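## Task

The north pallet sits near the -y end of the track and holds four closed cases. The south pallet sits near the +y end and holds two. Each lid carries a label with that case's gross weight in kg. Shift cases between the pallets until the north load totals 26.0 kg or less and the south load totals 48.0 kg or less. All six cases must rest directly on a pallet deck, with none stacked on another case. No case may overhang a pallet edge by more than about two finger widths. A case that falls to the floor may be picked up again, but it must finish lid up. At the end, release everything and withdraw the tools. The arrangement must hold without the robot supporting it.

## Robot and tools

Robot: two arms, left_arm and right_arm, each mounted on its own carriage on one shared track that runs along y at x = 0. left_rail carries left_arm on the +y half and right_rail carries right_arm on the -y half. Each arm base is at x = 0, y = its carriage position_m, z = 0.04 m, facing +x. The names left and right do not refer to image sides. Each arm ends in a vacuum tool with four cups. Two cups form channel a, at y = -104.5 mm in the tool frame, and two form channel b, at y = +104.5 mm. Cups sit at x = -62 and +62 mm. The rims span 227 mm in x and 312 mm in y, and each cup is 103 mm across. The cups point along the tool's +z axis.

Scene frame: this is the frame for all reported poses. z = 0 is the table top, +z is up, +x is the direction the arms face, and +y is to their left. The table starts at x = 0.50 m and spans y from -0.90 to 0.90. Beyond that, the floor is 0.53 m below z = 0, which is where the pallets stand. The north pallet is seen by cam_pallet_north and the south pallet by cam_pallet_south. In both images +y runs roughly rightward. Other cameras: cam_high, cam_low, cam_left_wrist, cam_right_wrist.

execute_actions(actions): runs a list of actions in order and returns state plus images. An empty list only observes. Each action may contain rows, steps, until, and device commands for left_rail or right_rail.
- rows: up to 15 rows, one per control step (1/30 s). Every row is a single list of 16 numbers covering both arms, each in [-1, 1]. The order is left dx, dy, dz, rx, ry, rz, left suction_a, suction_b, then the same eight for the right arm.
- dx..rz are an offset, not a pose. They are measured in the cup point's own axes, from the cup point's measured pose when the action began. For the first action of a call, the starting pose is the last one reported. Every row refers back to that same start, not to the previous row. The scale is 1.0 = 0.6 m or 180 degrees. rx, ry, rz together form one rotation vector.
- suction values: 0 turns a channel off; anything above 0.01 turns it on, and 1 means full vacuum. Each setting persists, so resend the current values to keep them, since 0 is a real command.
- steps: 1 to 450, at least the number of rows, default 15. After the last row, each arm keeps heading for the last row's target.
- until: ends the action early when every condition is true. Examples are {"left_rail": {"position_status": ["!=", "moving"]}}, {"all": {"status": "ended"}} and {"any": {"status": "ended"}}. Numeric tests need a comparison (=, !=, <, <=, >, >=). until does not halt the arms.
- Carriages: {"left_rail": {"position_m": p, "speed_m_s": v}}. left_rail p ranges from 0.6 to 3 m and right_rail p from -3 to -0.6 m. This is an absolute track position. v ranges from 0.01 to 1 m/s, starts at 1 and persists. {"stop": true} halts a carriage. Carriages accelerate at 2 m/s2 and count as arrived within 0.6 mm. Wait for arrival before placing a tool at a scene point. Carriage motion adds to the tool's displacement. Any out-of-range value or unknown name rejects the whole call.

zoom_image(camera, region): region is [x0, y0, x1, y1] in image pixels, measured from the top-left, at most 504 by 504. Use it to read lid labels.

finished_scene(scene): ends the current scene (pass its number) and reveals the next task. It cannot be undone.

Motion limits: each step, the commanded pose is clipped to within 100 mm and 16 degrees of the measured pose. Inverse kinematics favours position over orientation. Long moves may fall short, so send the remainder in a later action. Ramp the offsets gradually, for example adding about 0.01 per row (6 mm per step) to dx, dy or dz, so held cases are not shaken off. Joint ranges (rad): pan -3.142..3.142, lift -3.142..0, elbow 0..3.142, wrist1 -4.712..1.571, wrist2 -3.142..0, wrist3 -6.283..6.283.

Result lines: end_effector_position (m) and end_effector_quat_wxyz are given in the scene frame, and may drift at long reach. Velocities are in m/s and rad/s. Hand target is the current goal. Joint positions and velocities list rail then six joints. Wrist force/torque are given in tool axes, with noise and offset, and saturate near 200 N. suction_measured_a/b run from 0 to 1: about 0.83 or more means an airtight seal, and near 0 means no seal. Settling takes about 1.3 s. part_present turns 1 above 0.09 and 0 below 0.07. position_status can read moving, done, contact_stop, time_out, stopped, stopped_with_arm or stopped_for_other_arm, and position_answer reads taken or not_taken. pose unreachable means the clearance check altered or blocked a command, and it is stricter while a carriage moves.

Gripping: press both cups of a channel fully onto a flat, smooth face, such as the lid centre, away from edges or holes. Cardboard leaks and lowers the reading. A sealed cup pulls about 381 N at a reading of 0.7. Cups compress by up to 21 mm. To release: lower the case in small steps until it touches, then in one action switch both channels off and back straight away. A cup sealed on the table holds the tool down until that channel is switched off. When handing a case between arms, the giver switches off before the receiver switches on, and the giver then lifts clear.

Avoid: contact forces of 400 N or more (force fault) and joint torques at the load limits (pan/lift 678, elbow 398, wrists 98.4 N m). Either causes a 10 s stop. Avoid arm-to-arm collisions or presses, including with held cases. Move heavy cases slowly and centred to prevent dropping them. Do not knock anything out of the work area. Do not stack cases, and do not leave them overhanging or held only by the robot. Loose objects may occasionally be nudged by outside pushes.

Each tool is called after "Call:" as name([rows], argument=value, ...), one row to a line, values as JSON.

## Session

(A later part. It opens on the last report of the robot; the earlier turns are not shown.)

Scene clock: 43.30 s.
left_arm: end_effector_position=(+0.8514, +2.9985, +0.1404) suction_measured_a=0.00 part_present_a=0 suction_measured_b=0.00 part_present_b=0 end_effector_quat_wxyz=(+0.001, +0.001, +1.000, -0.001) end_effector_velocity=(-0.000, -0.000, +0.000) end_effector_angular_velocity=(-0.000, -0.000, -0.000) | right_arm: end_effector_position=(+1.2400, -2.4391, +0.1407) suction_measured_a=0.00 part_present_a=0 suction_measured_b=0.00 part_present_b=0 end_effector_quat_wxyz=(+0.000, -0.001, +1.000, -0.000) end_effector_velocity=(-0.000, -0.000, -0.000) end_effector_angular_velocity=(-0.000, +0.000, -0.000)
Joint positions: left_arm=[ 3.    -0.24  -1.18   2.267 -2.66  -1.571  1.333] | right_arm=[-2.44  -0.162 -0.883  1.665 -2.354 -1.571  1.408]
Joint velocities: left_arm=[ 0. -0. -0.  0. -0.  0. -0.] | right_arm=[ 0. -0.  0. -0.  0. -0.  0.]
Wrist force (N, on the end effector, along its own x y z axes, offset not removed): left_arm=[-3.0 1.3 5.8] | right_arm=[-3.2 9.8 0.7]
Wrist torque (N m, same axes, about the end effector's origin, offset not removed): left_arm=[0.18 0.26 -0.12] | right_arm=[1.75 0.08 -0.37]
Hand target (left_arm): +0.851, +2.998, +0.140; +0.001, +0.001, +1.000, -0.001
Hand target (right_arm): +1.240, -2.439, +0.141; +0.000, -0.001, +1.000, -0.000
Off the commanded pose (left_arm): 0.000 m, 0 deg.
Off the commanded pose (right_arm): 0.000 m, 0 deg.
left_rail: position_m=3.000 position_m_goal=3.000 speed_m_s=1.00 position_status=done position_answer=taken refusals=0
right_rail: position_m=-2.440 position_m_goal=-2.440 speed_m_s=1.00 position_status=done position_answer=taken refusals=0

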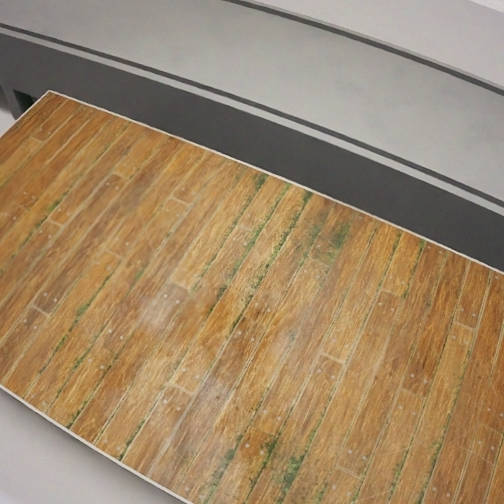

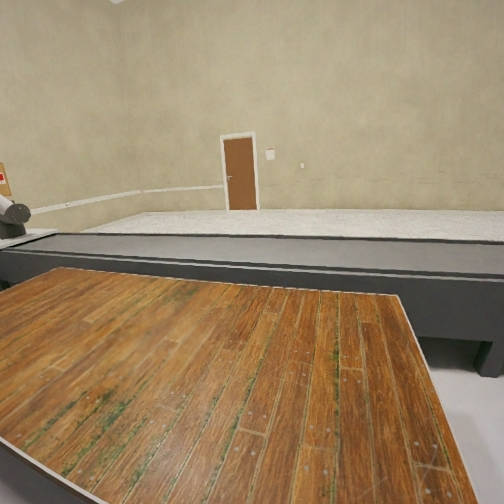

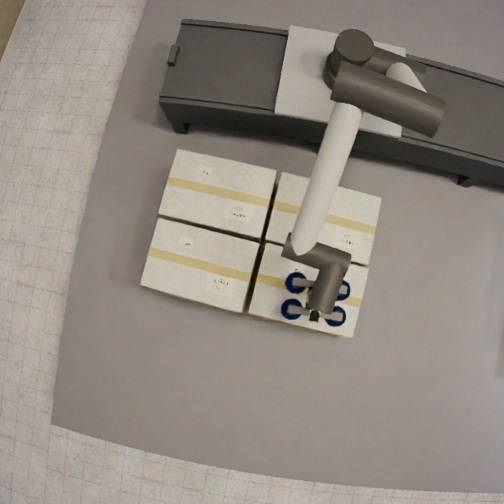

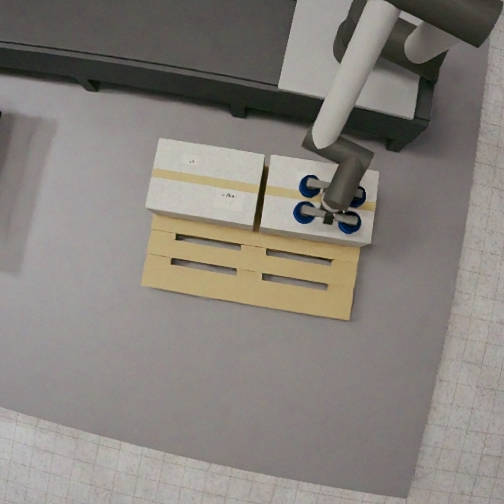

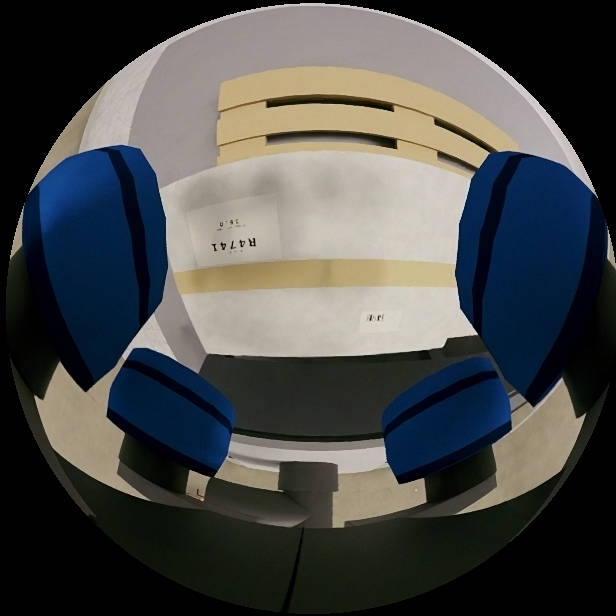

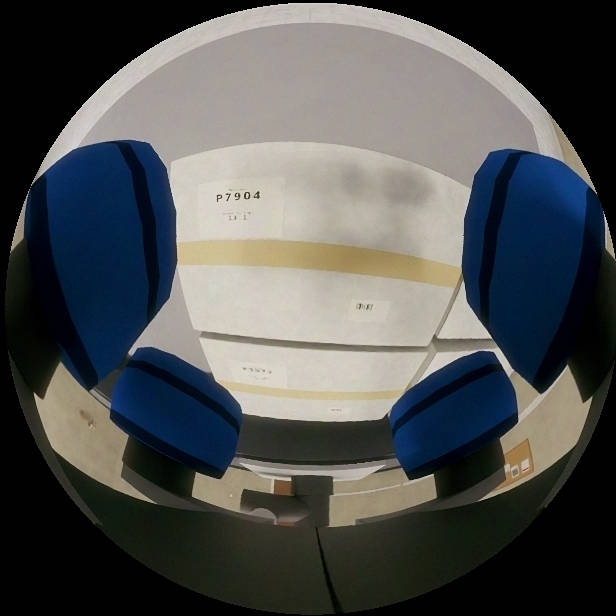

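Call:
execute_actions([
  {"rows":[[-0.5,-0.15,0.25,0,0,0,0,0,0.1,-0.03,0.27,0,0,0,0,0]],"steps":40},
])

Scene clock: 54.80 s.
left_arm: end_effector_position=(+1.1507, +2.9081, -0.0095) suction_measured_a=0.00 part_present_a=0 suction_measured_b=0.00 part_present_b=0 end_effector_quat_wxyz=(+0.001, +0.001, +1.000, -0.001) end_effector_velocity=(+0.004, -0.001, -0.002) end_effector_angular_velocity=(-0.000, +0.000, +0.000) | right_arm: end_effector_position=(+1.1801, -2.4571, -0.0213) suction_measured_a=0.00 part_present_a=0 suction_measured_b=0.00 part_present_b=0 end_effector_quat_wxyz=(+0.000, -0.001, +1.000, -0.000) end_effector_velocity=(-0.000, -0.000, -0.000) end_effector_angular_velocity=(+0.000, +0.000, -0.000)
Joint positions: left_arm=[ 3.    -0.255 -0.808  1.828 -2.593 -1.571  1.319] | right_arm=[-2.44  -0.186 -0.779  1.785 -2.577 -1.571  1.384]
Joint velocities: left_arm=[ 0.     0.     0.005 -0.007  0.003 -0.     0.   ] | right_arm=[ 0. -0.  0.  0. -0.  0. -0.]
Wrist force (N, on the end effector, along its own x y z axes, offset not removed): left_arm=[-4.8 0.6 5.3] | right_arm=[-3.0 4.3 -1.9]
Wrist torque (N m, same axes, about the end effector's origin, offset not removed): left_arm=[0.22 0.68 -0.12] | right_arm=[1.00 0.11 -0.29]
Hand target (left_arm): +1.151, +2.908, -0.010; +0.001, +0.001, +1.000, -0.001
Hand target (right_arm): +1.180, -2.457, -0.021; +0.000, -0.001, +1.000, -0.000
Off the commanded pose (left_arm): 0.001 m, 0 deg.
Off the commanded pose (right_arm): 0.000 m, 0 deg.
left_rail: position_m=3.000 position_m_goal=3.000 speed_m_s=1.00 position_status=done position_answer=taken refusals=0
right_rail: position_m=-2.440 position_m_goal=-2.440 speed_m_s=1.00 position_status=done position_answer=taken refusals=0

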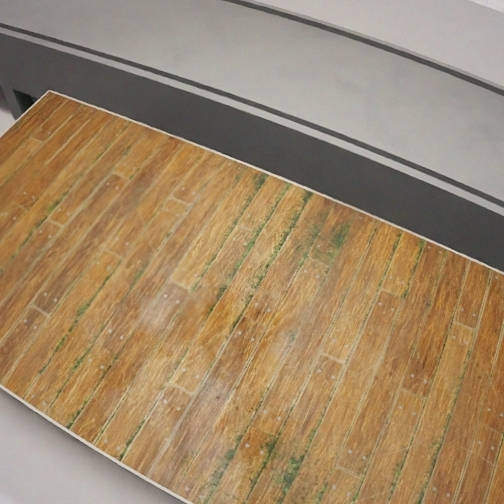

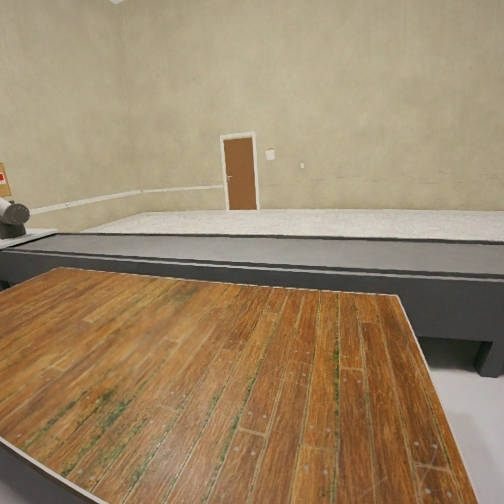

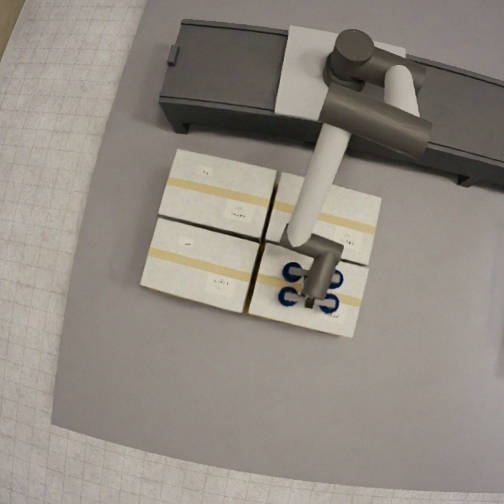

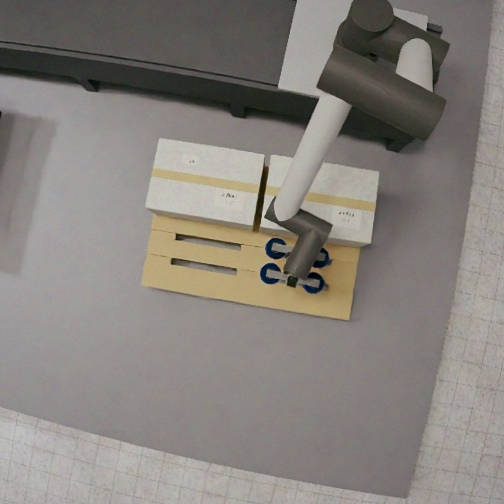

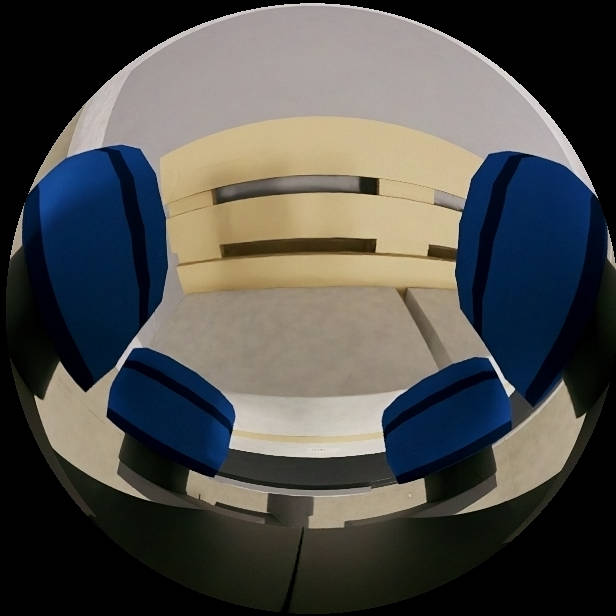

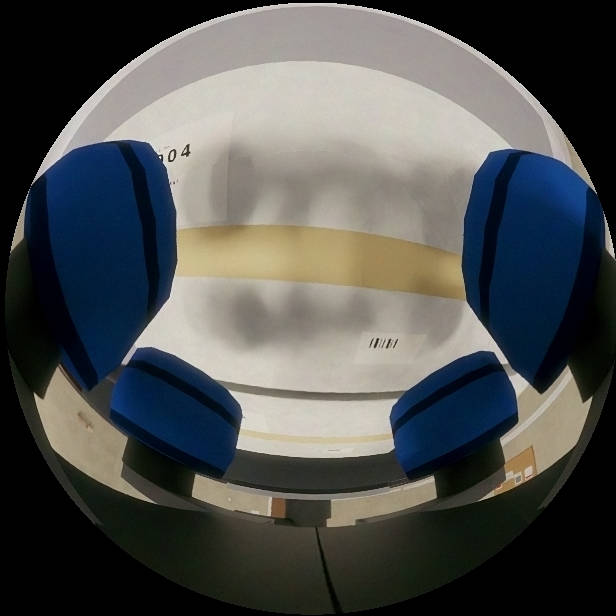

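Call:
execute_actions([
  {"rows":[[0,0,-0.5,0,0,0,0,0,-0.06,0,0.1,0,0,0,0,0]],"steps":30,"left_rail":{"position_m":1.6}},
])

Call:
zoom_image(camera="cam_pallet_north", region=[130, 200, 390, 350])

Scene clock: 63.67 s.
left_arm: end_effector_position=(+1.1507, +2.1985, +0.2887) suction_measured_a=0.00 part_present_a=0 suction_measured_b=0.00 part_present_b=0 end_effector_quat_wxyz=(+0.001, +0.001, +1.000, -0.001) end_effector_velocity=(-0.001, -1.000, +0.016) end_effector_angular_velocity=(+0.001, +0.004, +0.000) | right_arm: end_effector_position=(+1.2161, -2.4571, -0.0812) suction_measured_a=0.00 part_present_a=0 suction_measured_b=0.00 part_present_b=0 end_effector_quat_wxyz=(+0.000, -0.001, +1.000, -0.000) end_effector_velocity=(+0.000, +0.000, -0.000) end_effector_angular_velocity=(+0.000, +0.000, +0.000)
Joint positions: left_arm=[ 2.29  -0.255 -1.075  1.755 -2.253 -1.571  1.319] | right_arm=[-2.44  -0.18  -0.697  1.721 -2.596 -1.571  1.39 ]
Joint velocities: left_arm=[-1.    -0.    -0.012 -0.009  0.024  0.    -0.   ] | right_arm=[ 0.  0.  0. -0.  0.  0.  0.]
Wrist force (N, on the end effector, along its own x y z axes, offset not removed): left_arm=[0.4 2.2 0.9] | right_arm=[0.5 7.6 0.9]
Wrist torque (N m, same axes, about the end effector's origin, offset not removed): left_arm=[0.33 -0.07 -0.11] | right_arm=[1.54 -0.27 -0.40]
Hand target (left_arm): +1.151, +2.141, +0.291; +0.001, +0.001, +1.000, -0.001
Hand target (right_arm): +1.216, -2.457, -0.081; +0.000, -0.001, +1.000, -0.000
Off the commanded pose (left_arm): 0.002 m, 0 deg.
Off the commanded pose (right_arm): 0.000 m, 0 deg.
left_rail: position_m=2.290 position_m_goal=1.600 speed_m_s=1.00 position_status=moving position_answer=taken refusals=0
right_rail: position_m=-2.440 position_m_goal=-2.440 speed_m_s=1.00 position_status=done position_answer=taken refusals=0

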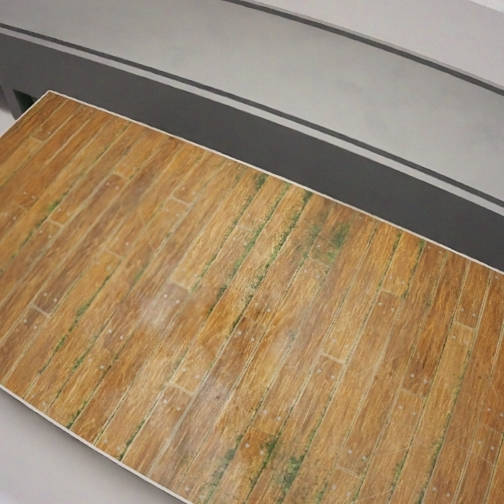

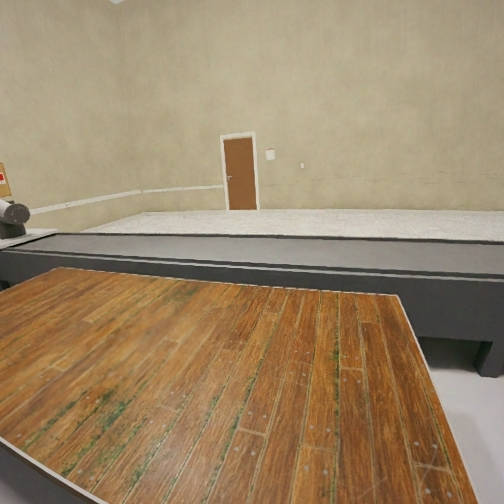

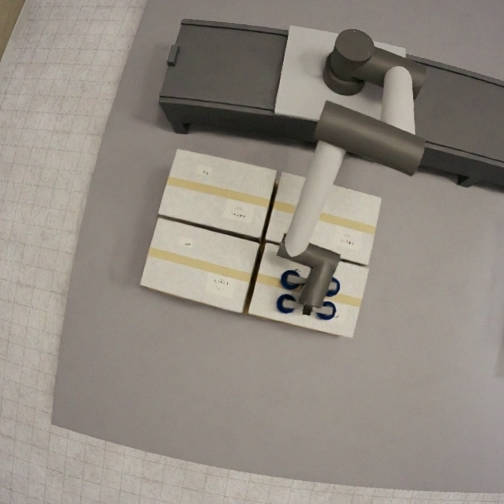

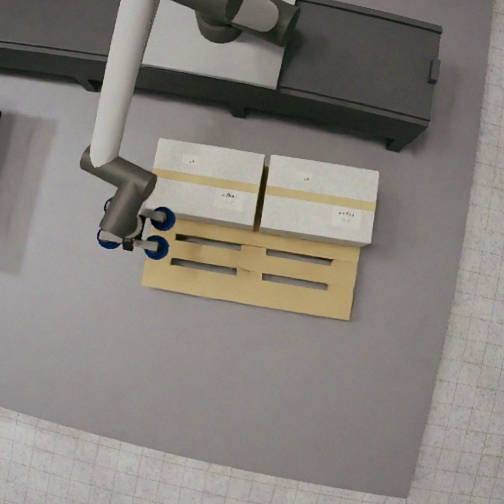

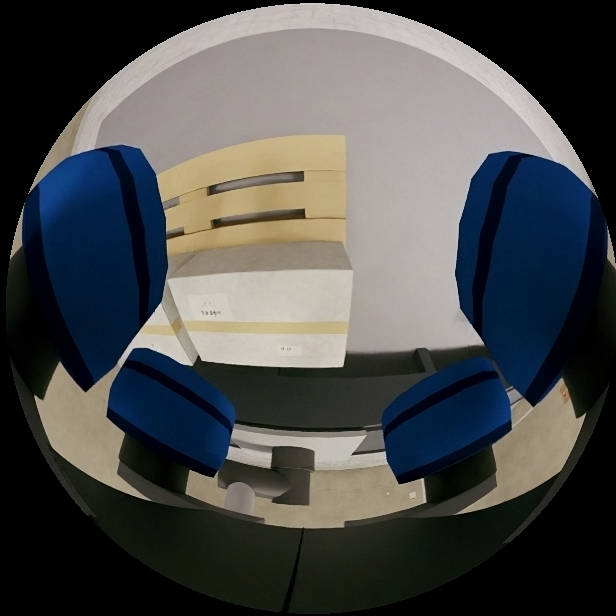

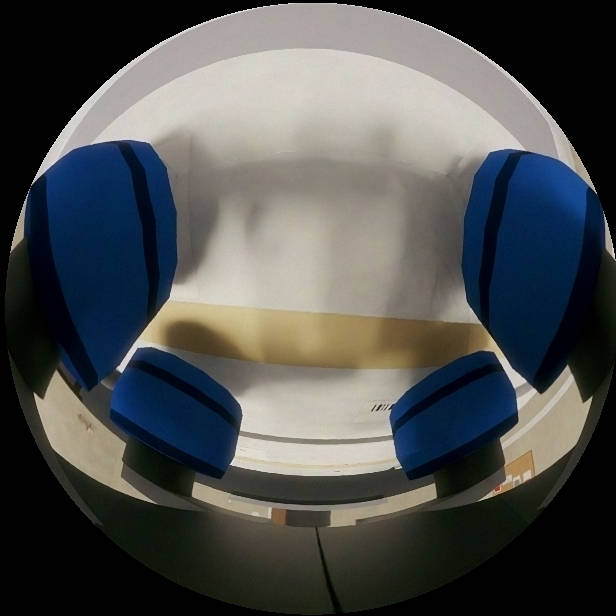

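Region (130, 200, 390, 350) of cam_pallet_north's 504x504 image, scaled by 1.938, with more detail than that image has; it fills the top 291 rows of this view, and the rest is white.

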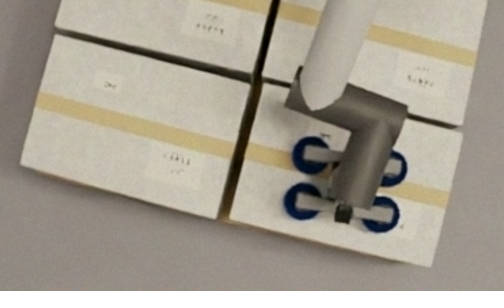

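Call:
execute_actions([
  {"rows":[[0,0,0,0,0,0,0,0,0.015,0,0.03,0,0,0.022,0,0]],"steps":12},
  {"rows":[[0,0,0,0,0,0,0,0,0,0,0.02,0,0,0,1,1],[0,0,0,0,0,0,0,0,0,0,0.04,0,0,0,1,1]],"steps":30},
])

Scene clock: 69.00 s.
left_arm: end_effector_position=(+1.1507, +1.5080, +0.2888) suction_measured_a=0.00 part_present_a=0 suction_measured_b=0.00 part_present_b=0 end_effector_quat_wxyz=(+0.001, +0.001, +1.000, -0.001) end_effector_velocity=(-0.000, +0.000, -0.000) end_effector_angular_velocity=(+0.000, +0.000, -0.000) | right_arm: end_effector_position=(+1.2078, -2.4570, -0.1220) suction_measured_a=0.86 part_present_a=1 suction_measured_b=0.86 part_present_b=1 end_effector_quat_wxyz=(+0.000, +0.031, +1.000, +0.000) end_effector_velocity=(+0.000, -0.000, -0.000) end_effector_angular_velocity=(+0.000, +0.000, +0.000)
Joint positions: left_arm=[ 1.6   -0.255 -1.075  1.755 -2.253 -1.571  1.319] | right_arm=[-2.44  -0.181 -0.66   1.729 -2.64  -1.571  1.452]
Joint velocities: left_arm=[ 0.  0.  0. -0.  0. -0.  0.] | right_arm=[ 0. -0.  0. -0. -0. -0. -0.]
Wrist force (N, on the end effector, along its own x y z axes, offset not removed): left_arm=[-0.6 3.8 0.7] | right_arm=[0.7 7.2 15.8]
Wrist torque (N m, same axes, about the end effector's origin, offset not removed): left_arm=[0.69 -0.03 -0.17] | right_arm=[7.13 -3.38 -0.35]
Hand target (left_arm): +1.151, +1.508, +0.289; +0.001, +0.001, +1.000, -0.001
Hand target (right_arm): +1.208, -2.457, -0.122; +0.000, +0.031, +1.000, +0.000
Off the commanded pose (left_arm): 0.000 m, 0 deg.
Off the commanded pose (right_arm): 0.000 m, 0 deg.
left_rail: position_m=1.600 position_m_goal=1.600 speed_m_s=1.00 position_status=done position_answer=taken refusals=0
right_rail: position_m=-2.440 position_m_goal=-2.440 speed_m_s=1.00 position_status=done position_answer=taken refusals=0

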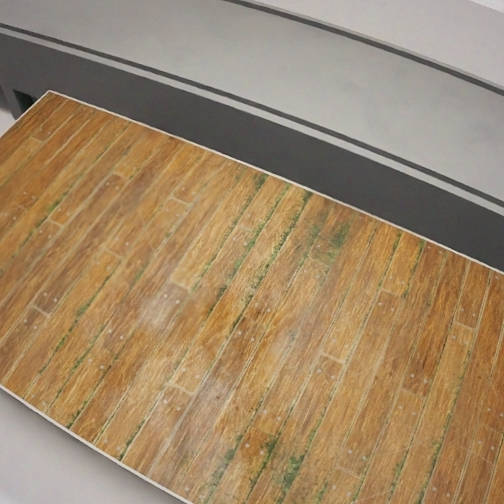

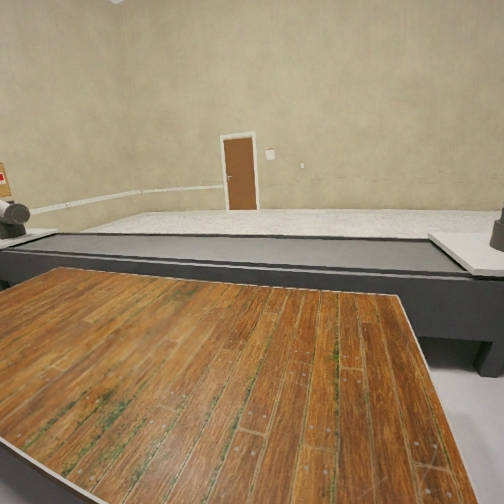

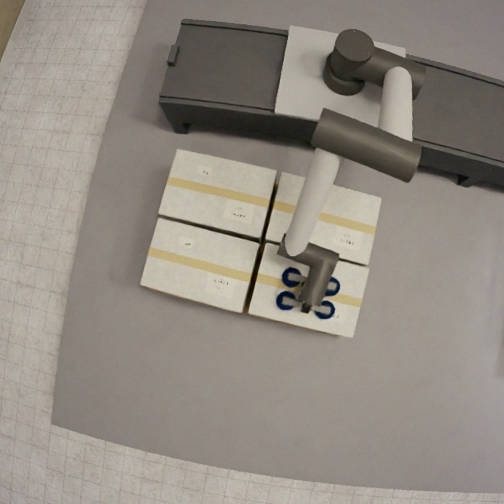

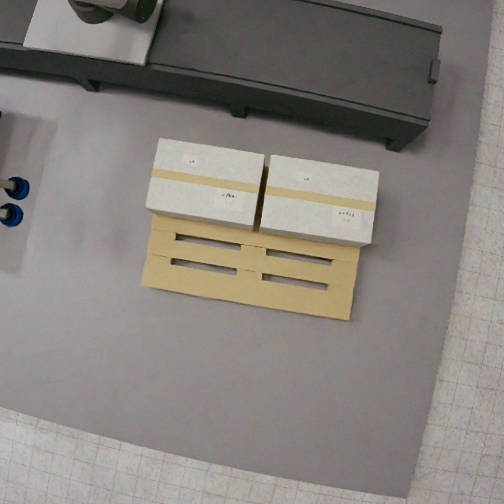

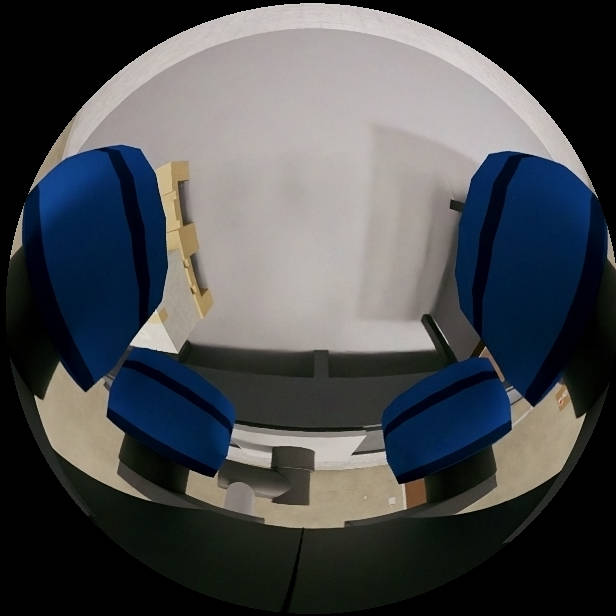

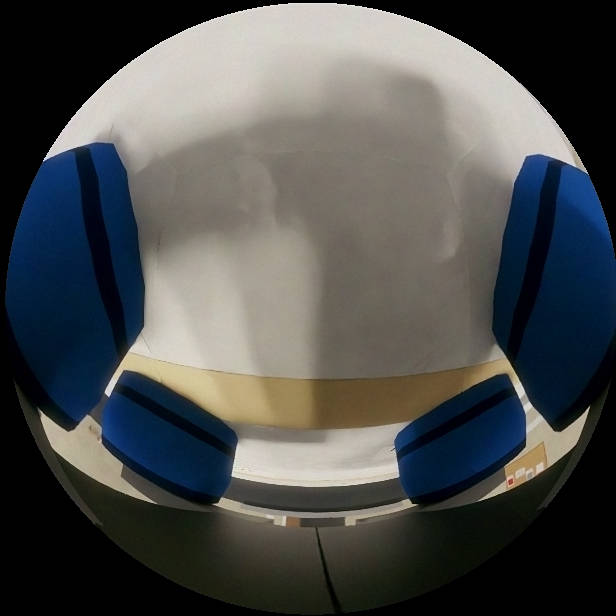

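Call:
execute_actions([
  {"rows":[[0,0,0,0,0,0,0,0,0,0,-0.01,0,0,0,1,1],[0,0,0,0,0,0,0,0,0,0,-0.03,0,0,0,1,1],[0,0,0,0,0,0,0,0,0,0,-0.06,0,0,0,1,1],[0,0,0,0,0,0,0,0,0,0,-0.1,0,0,0,1,1],[0,0,0,0,0,0,0,0,0,0,-0.15,0,0,0,1,1],[0,0,0,0,0,0,0,0,0,0,-0.77,0,0,-0.02,1,1]],"steps":40},
  {"rows":[[0,0,0,0,0,0,0,0,0.03,0.05,0,0,0,0,1,1],[0,0,0,0,0,0,0,0,0.06,0.1,0,0,0,0,1,1],[0,0,0,0,0,0,0,0,0.5,1,0,0,0,0,1,1]],"right_rail":{"position_m":-0.6},"steps":85},
  {"rows":[[0,0,0,0,0,0,0,0,0,0,0.03,0,0,0,1,1],[0,0,0,0,0,0,0,0,0,0,0.06,0,0,0,1,1],[0,0,0,0,0,0,0,0,0,0,0.09,0,0,0,1,1]],"steps":20},
])

Scene clock: 88.27 s.
left_arm: end_effector_position=(+1.1507, +1.5080, +0.2889) suction_measured_a=0.00 part_present_a=0 suction_measured_b=0.00 part_present_b=0 end_effector_quat_wxyz=(+0.001, +0.001, +1.000, -0.001) end_effector_velocity=(-0.000, -0.000, +0.000) end_effector_angular_velocity=(-0.000, -0.000, +0.000) | right_arm: end_effector_position=(+0.9078, -0.0167, +0.2820) suction_measured_a=0.86 part_present_a=1 suction_measured_b=0.86 part_present_b=1 end_effector_quat_wxyz=(+0.001, -0.000, +1.000, +0.000) end_effector_velocity=(+0.000, +0.000, -0.005) end_effector_angular_velocity=(+0.000, -0.001, -0.000)
Joint positions: left_arm=[ 1.6   -0.255 -1.075  1.755 -2.253 -1.571  1.319] | right_arm=[-0.6    0.384 -1.139  1.876 -2.308 -1.571  1.954]
Joint velocities: left_arm=[ 0. -0. -0.  0. -0.  0. -0.] | right_arm=[ 0.     0.     0.004  0.002 -0.007 -0.     0.   ]
Wrist force (N, on the end effector, along its own x y z axes, offset not removed): left_arm=[-2.5 -0.9 0.9] | right_arm=[-1.4 3.8 15.7]
Wrist torque (N m, same axes, about the end effector's origin, offset not removed): left_arm=[0.10 0.33 -0.06] | right_arm=[7.38 -3.04 -0.35]
Hand target (left_arm): +1.151, +1.508, +0.289; +0.001, +0.001, +1.000, -0.001
Hand target (right_arm): +0.908, -0.017, +0.281; +0.001, -0.000, +1.000, +0.000
Off the commanded pose (left_arm): 0.000 m, 0 deg.
Off the commanded pose (right_arm): 0.001 m, 0 deg.
left_rail: position_m=1.600 position_m_goal=1.600 speed_m_s=1.00 position_status=done position_answer=taken refusals=0
right_rail: position_m=-0.600 position_m_goal=-0.600 speed_m_s=1.00 position_status=done position_answer=taken refusals=0

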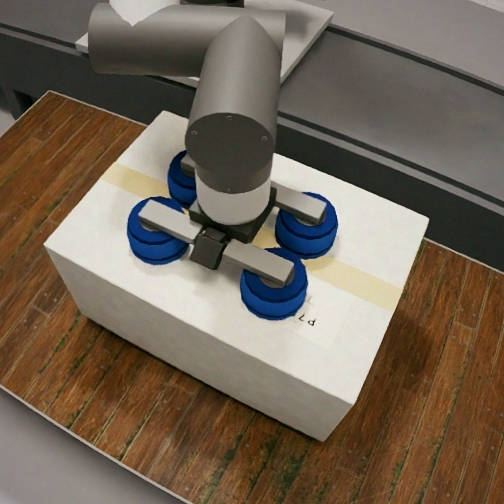

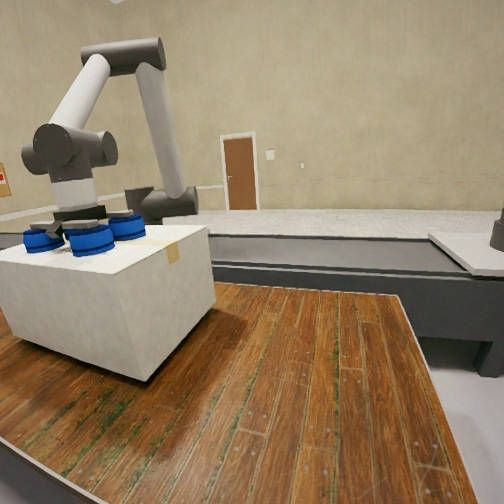

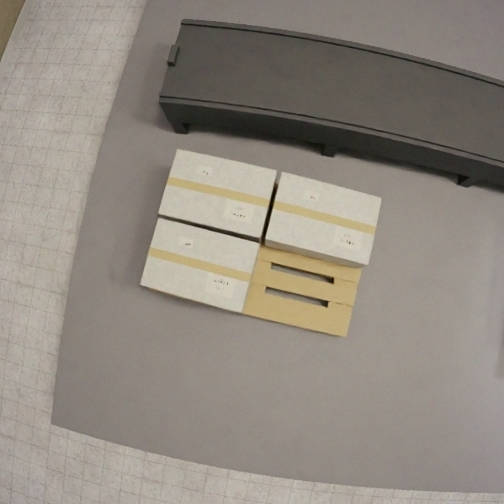

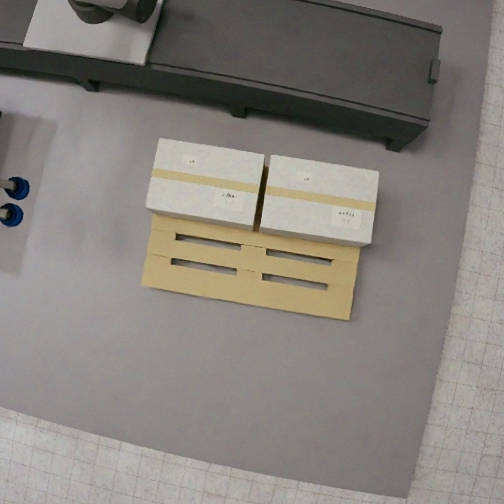

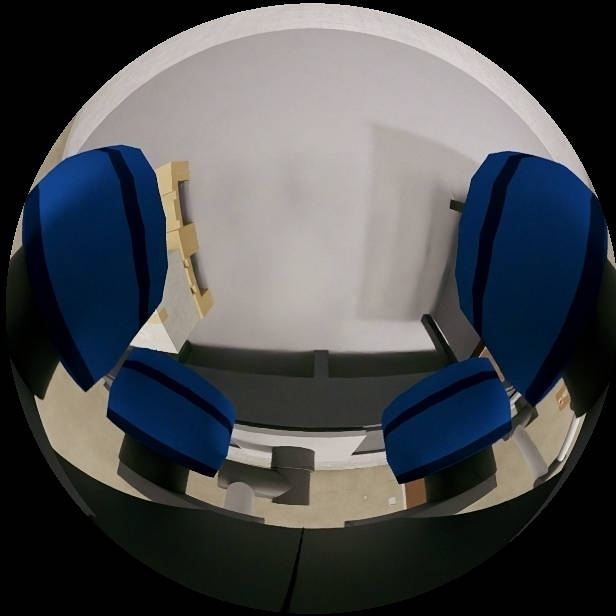

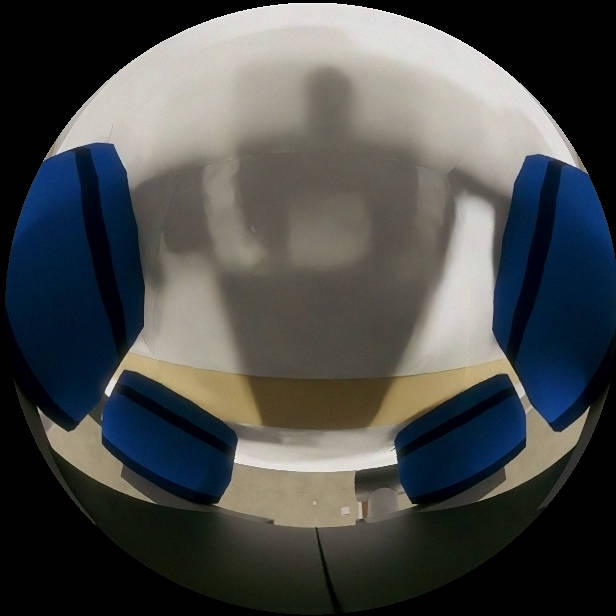

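Call:
execute_actions([
  {"rows":[[0,0,0,0,0,0,0,0,0,0,0.01,0,0,0,1,1],[0,0,0,0,0,0,0,0,0,0,0.02,0,0,0,1,1]],"steps":12},
])

Call:
execute_actions([
  {"rows":[[0,0,0,0,0,0,0,0,0,0,0.012,0,0,0,1,1]],"steps":12},
])

Scene clock: 95.30 s.
left_arm: end_effector_position=(+1.1507, +1.5080, +0.2889) suction_measured_a=0.00 part_present_a=0 suction_measured_b=0.00 part_present_b=0 end_effector_quat_wxyz=(+0.001, +0.001, +1.000, -0.001) end_effector_velocity=(+0.000, +0.000, -0.000) end_effector_angular_velocity=(+0.000, +0.000, +0.000) | right_arm: end_effector_position=(+0.9078, -0.0167, +0.2708) suction_measured_a=0.86 part_present_a=1 suction_measured_b=0.86 part_present_b=1 end_effector_quat_wxyz=(+0.001, -0.000, +1.000, +0.000) end_effector_velocity=(+0.000, +0.000, -0.007) end_effector_angular_velocity=(+0.000, -0.000, -0.000)
Joint positions: left_arm=[ 1.6   -0.255 -1.075  1.755 -2.253 -1.571  1.319] | right_arm=[-0.6    0.384 -1.13   1.881 -2.323 -1.571  1.954]
Joint velocities: left_arm=[ 0.  0.  0.  0. -0. -0. -0.] | right_arm=[ 0.    -0.     0.006  0.003 -0.009 -0.     0.   ]
Wrist force (N, on the end effector, along its own x y z axes, offset not removed): left_arm=[2.0 -1.2 2.3] | right_arm=[-0.9 6.7 13.5]
Wrist torque (N m, same axes, about the end effector's origin, offset not removed): left_arm=[-0.07 -0.26 -0.02] | right_arm=[7.68 -3.11 -0.29]
Hand target (left_arm): +1.151, +1.508, +0.289; +0.001, +0.001, +1.000, -0.001
Hand target (right_arm): +0.908, -0.017, +0.270; +0.001, -0.000, +1.000, +0.000
Off the commanded pose (left_arm): 0.000 m, 0 deg.
Off the commanded pose (right_arm): 0.001 m, 0 deg.
left_rail: position_m=1.600 position_m_goal=1.600 speed_m_s=1.00 position_status=done position_answer=taken refusals=0
right_rail: position_m=-0.600 position_m_goal=-0.600 speed_m_s=1.00 position_status=done position_answer=taken refusals=0

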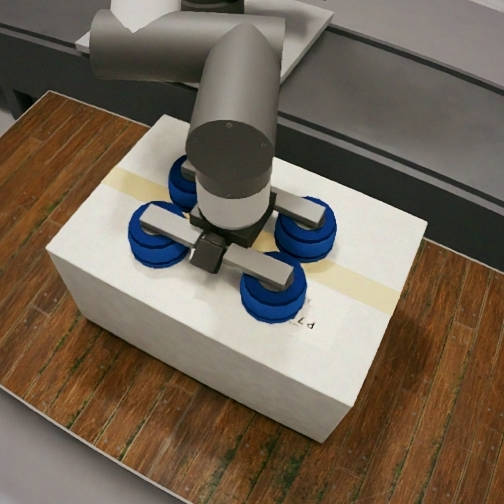

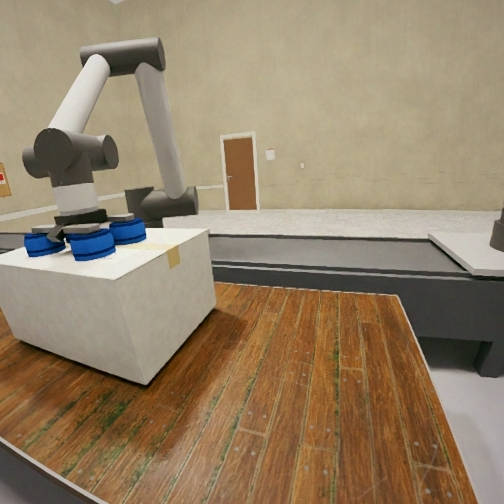

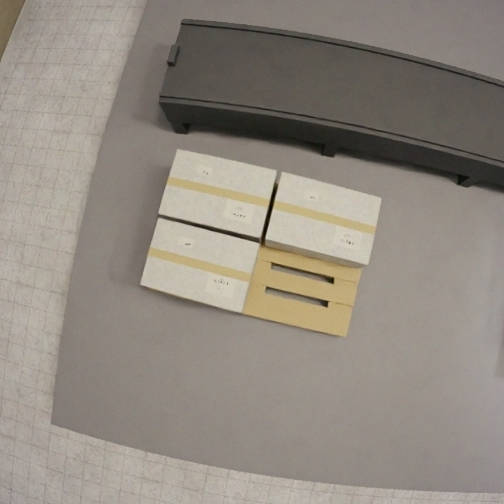

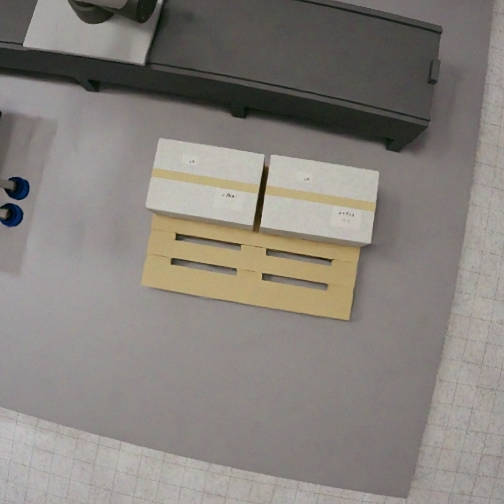

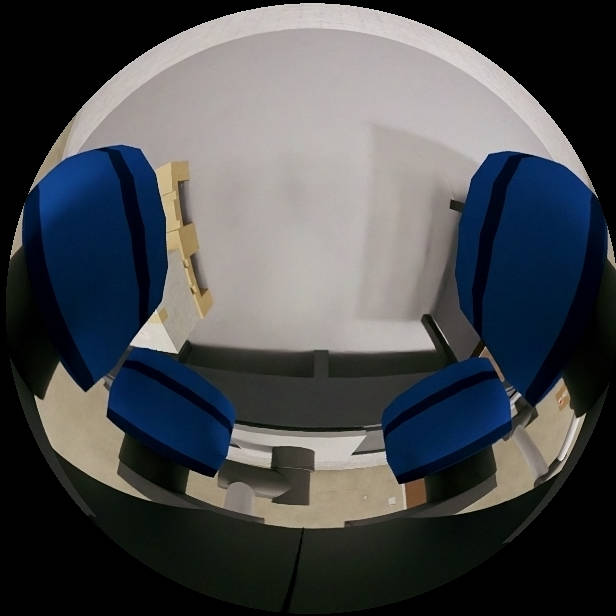

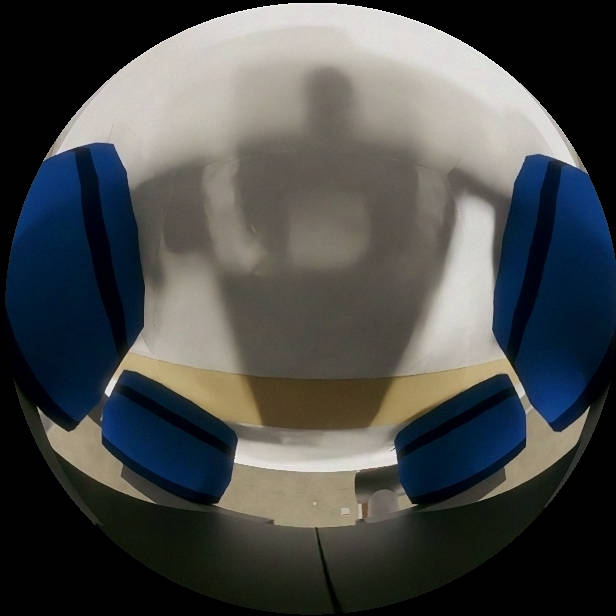

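Scene clock: 95.70 s.
left_arm: end_effector_position=(+1.1507, +1.5080, +0.2889) suction_measured_a=0.00 part_present_a=0 suction_measured_b=0.00 part_present_b=0 end_effector_quat_wxyz=(+0.001, +0.001, +1.000, -0.001) end_effector_velocity=(+0.000, -0.000, -0.000) end_effector_angular_velocity=(+0.000, +0.000, -0.000) | right_arm: end_effector_position=(+0.9078, -0.0167, +0.2640) suction_measured_a=0.86 part_present_a=1 suction_measured_b=0.86 part_present_b=1 end_effector_quat_wxyz=(+0.001, -0.000, +1.000, +0.000) end_effector_velocity=(+0.000, +0.000, -0.003) end_effector_angular_velocity=(+0.000, -0.000, +0.000)
Joint positions: left_arm=[ 1.6   -0.255 -1.075  1.755 -2.253 -1.571  1.319] | right_arm=[-0.6    0.384 -1.125  1.884 -2.332 -1.571  1.954]
Joint velocities: left_arm=[ 0. -0.  0. -0.  0. -0.  0.] | right_arm=[ 0.    -0.     0.003  0.002 -0.005  0.    -0.   ]
Wrist force (N, on the end effector, along its own x y z axes, offset not removed): left_arm=[0.2 -0.4 2.3] | right_arm=[1.6 4.7 15.7]
Wrist torque (N m, same axes, about the end effector's origin, offset not removed): left_arm=[0.11 -0.07 -0.24] | right_arm=[7.74 -3.53 -0.32]
Hand target (left_arm): +1.151, +1.508, +0.289; +0.001, +0.001, +1.000, -0.001
Hand target (right_arm): +0.908, -0.017, +0.264; +0.001, -0.000, +1.000, +0.000
Off the commanded pose (left_arm): 0.000 m, 0 deg.
Off the commanded pose (right_arm): 0.000 m, 0 deg.
left_rail: position_m=1.600 position_m_goal=1.600 speed_m_s=1.00 position_status=done position_answer=taken refusals=0
right_rail: position_m=-0.600 position_m_goal=-0.600 speed_m_s=1.00 position_status=done position_answer=taken refusals=0

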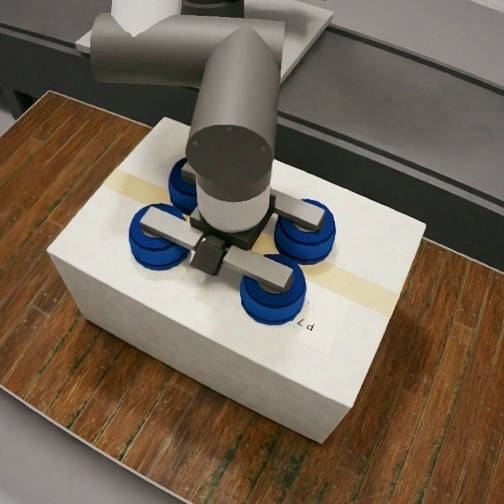

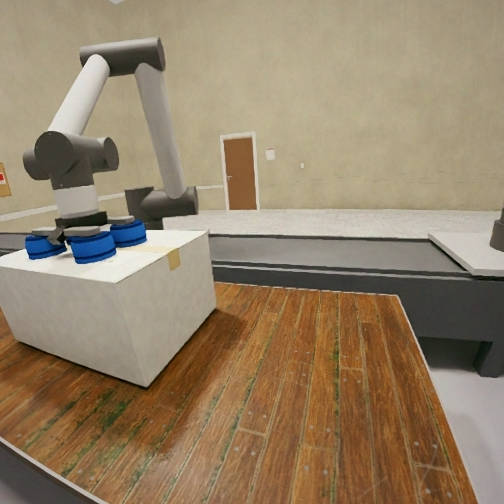

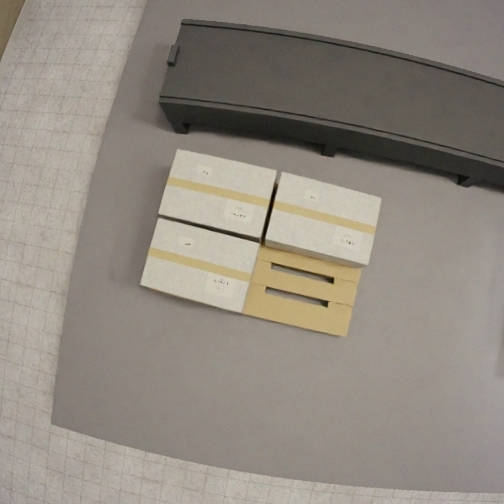

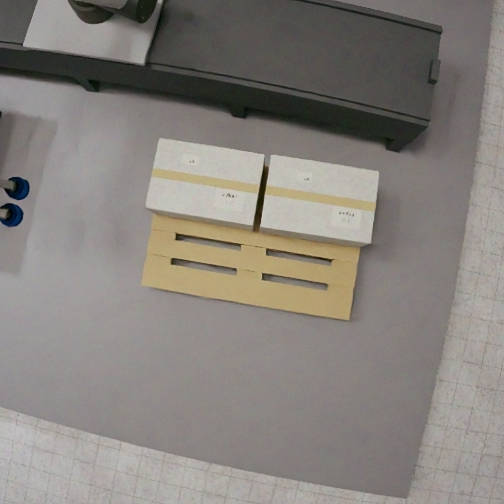

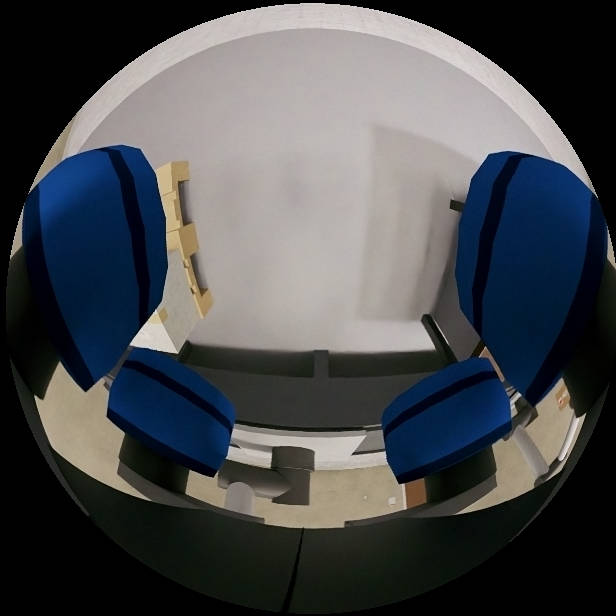

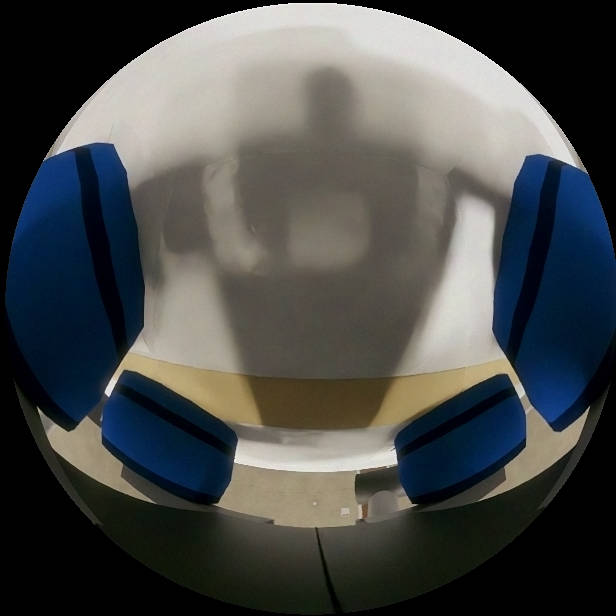

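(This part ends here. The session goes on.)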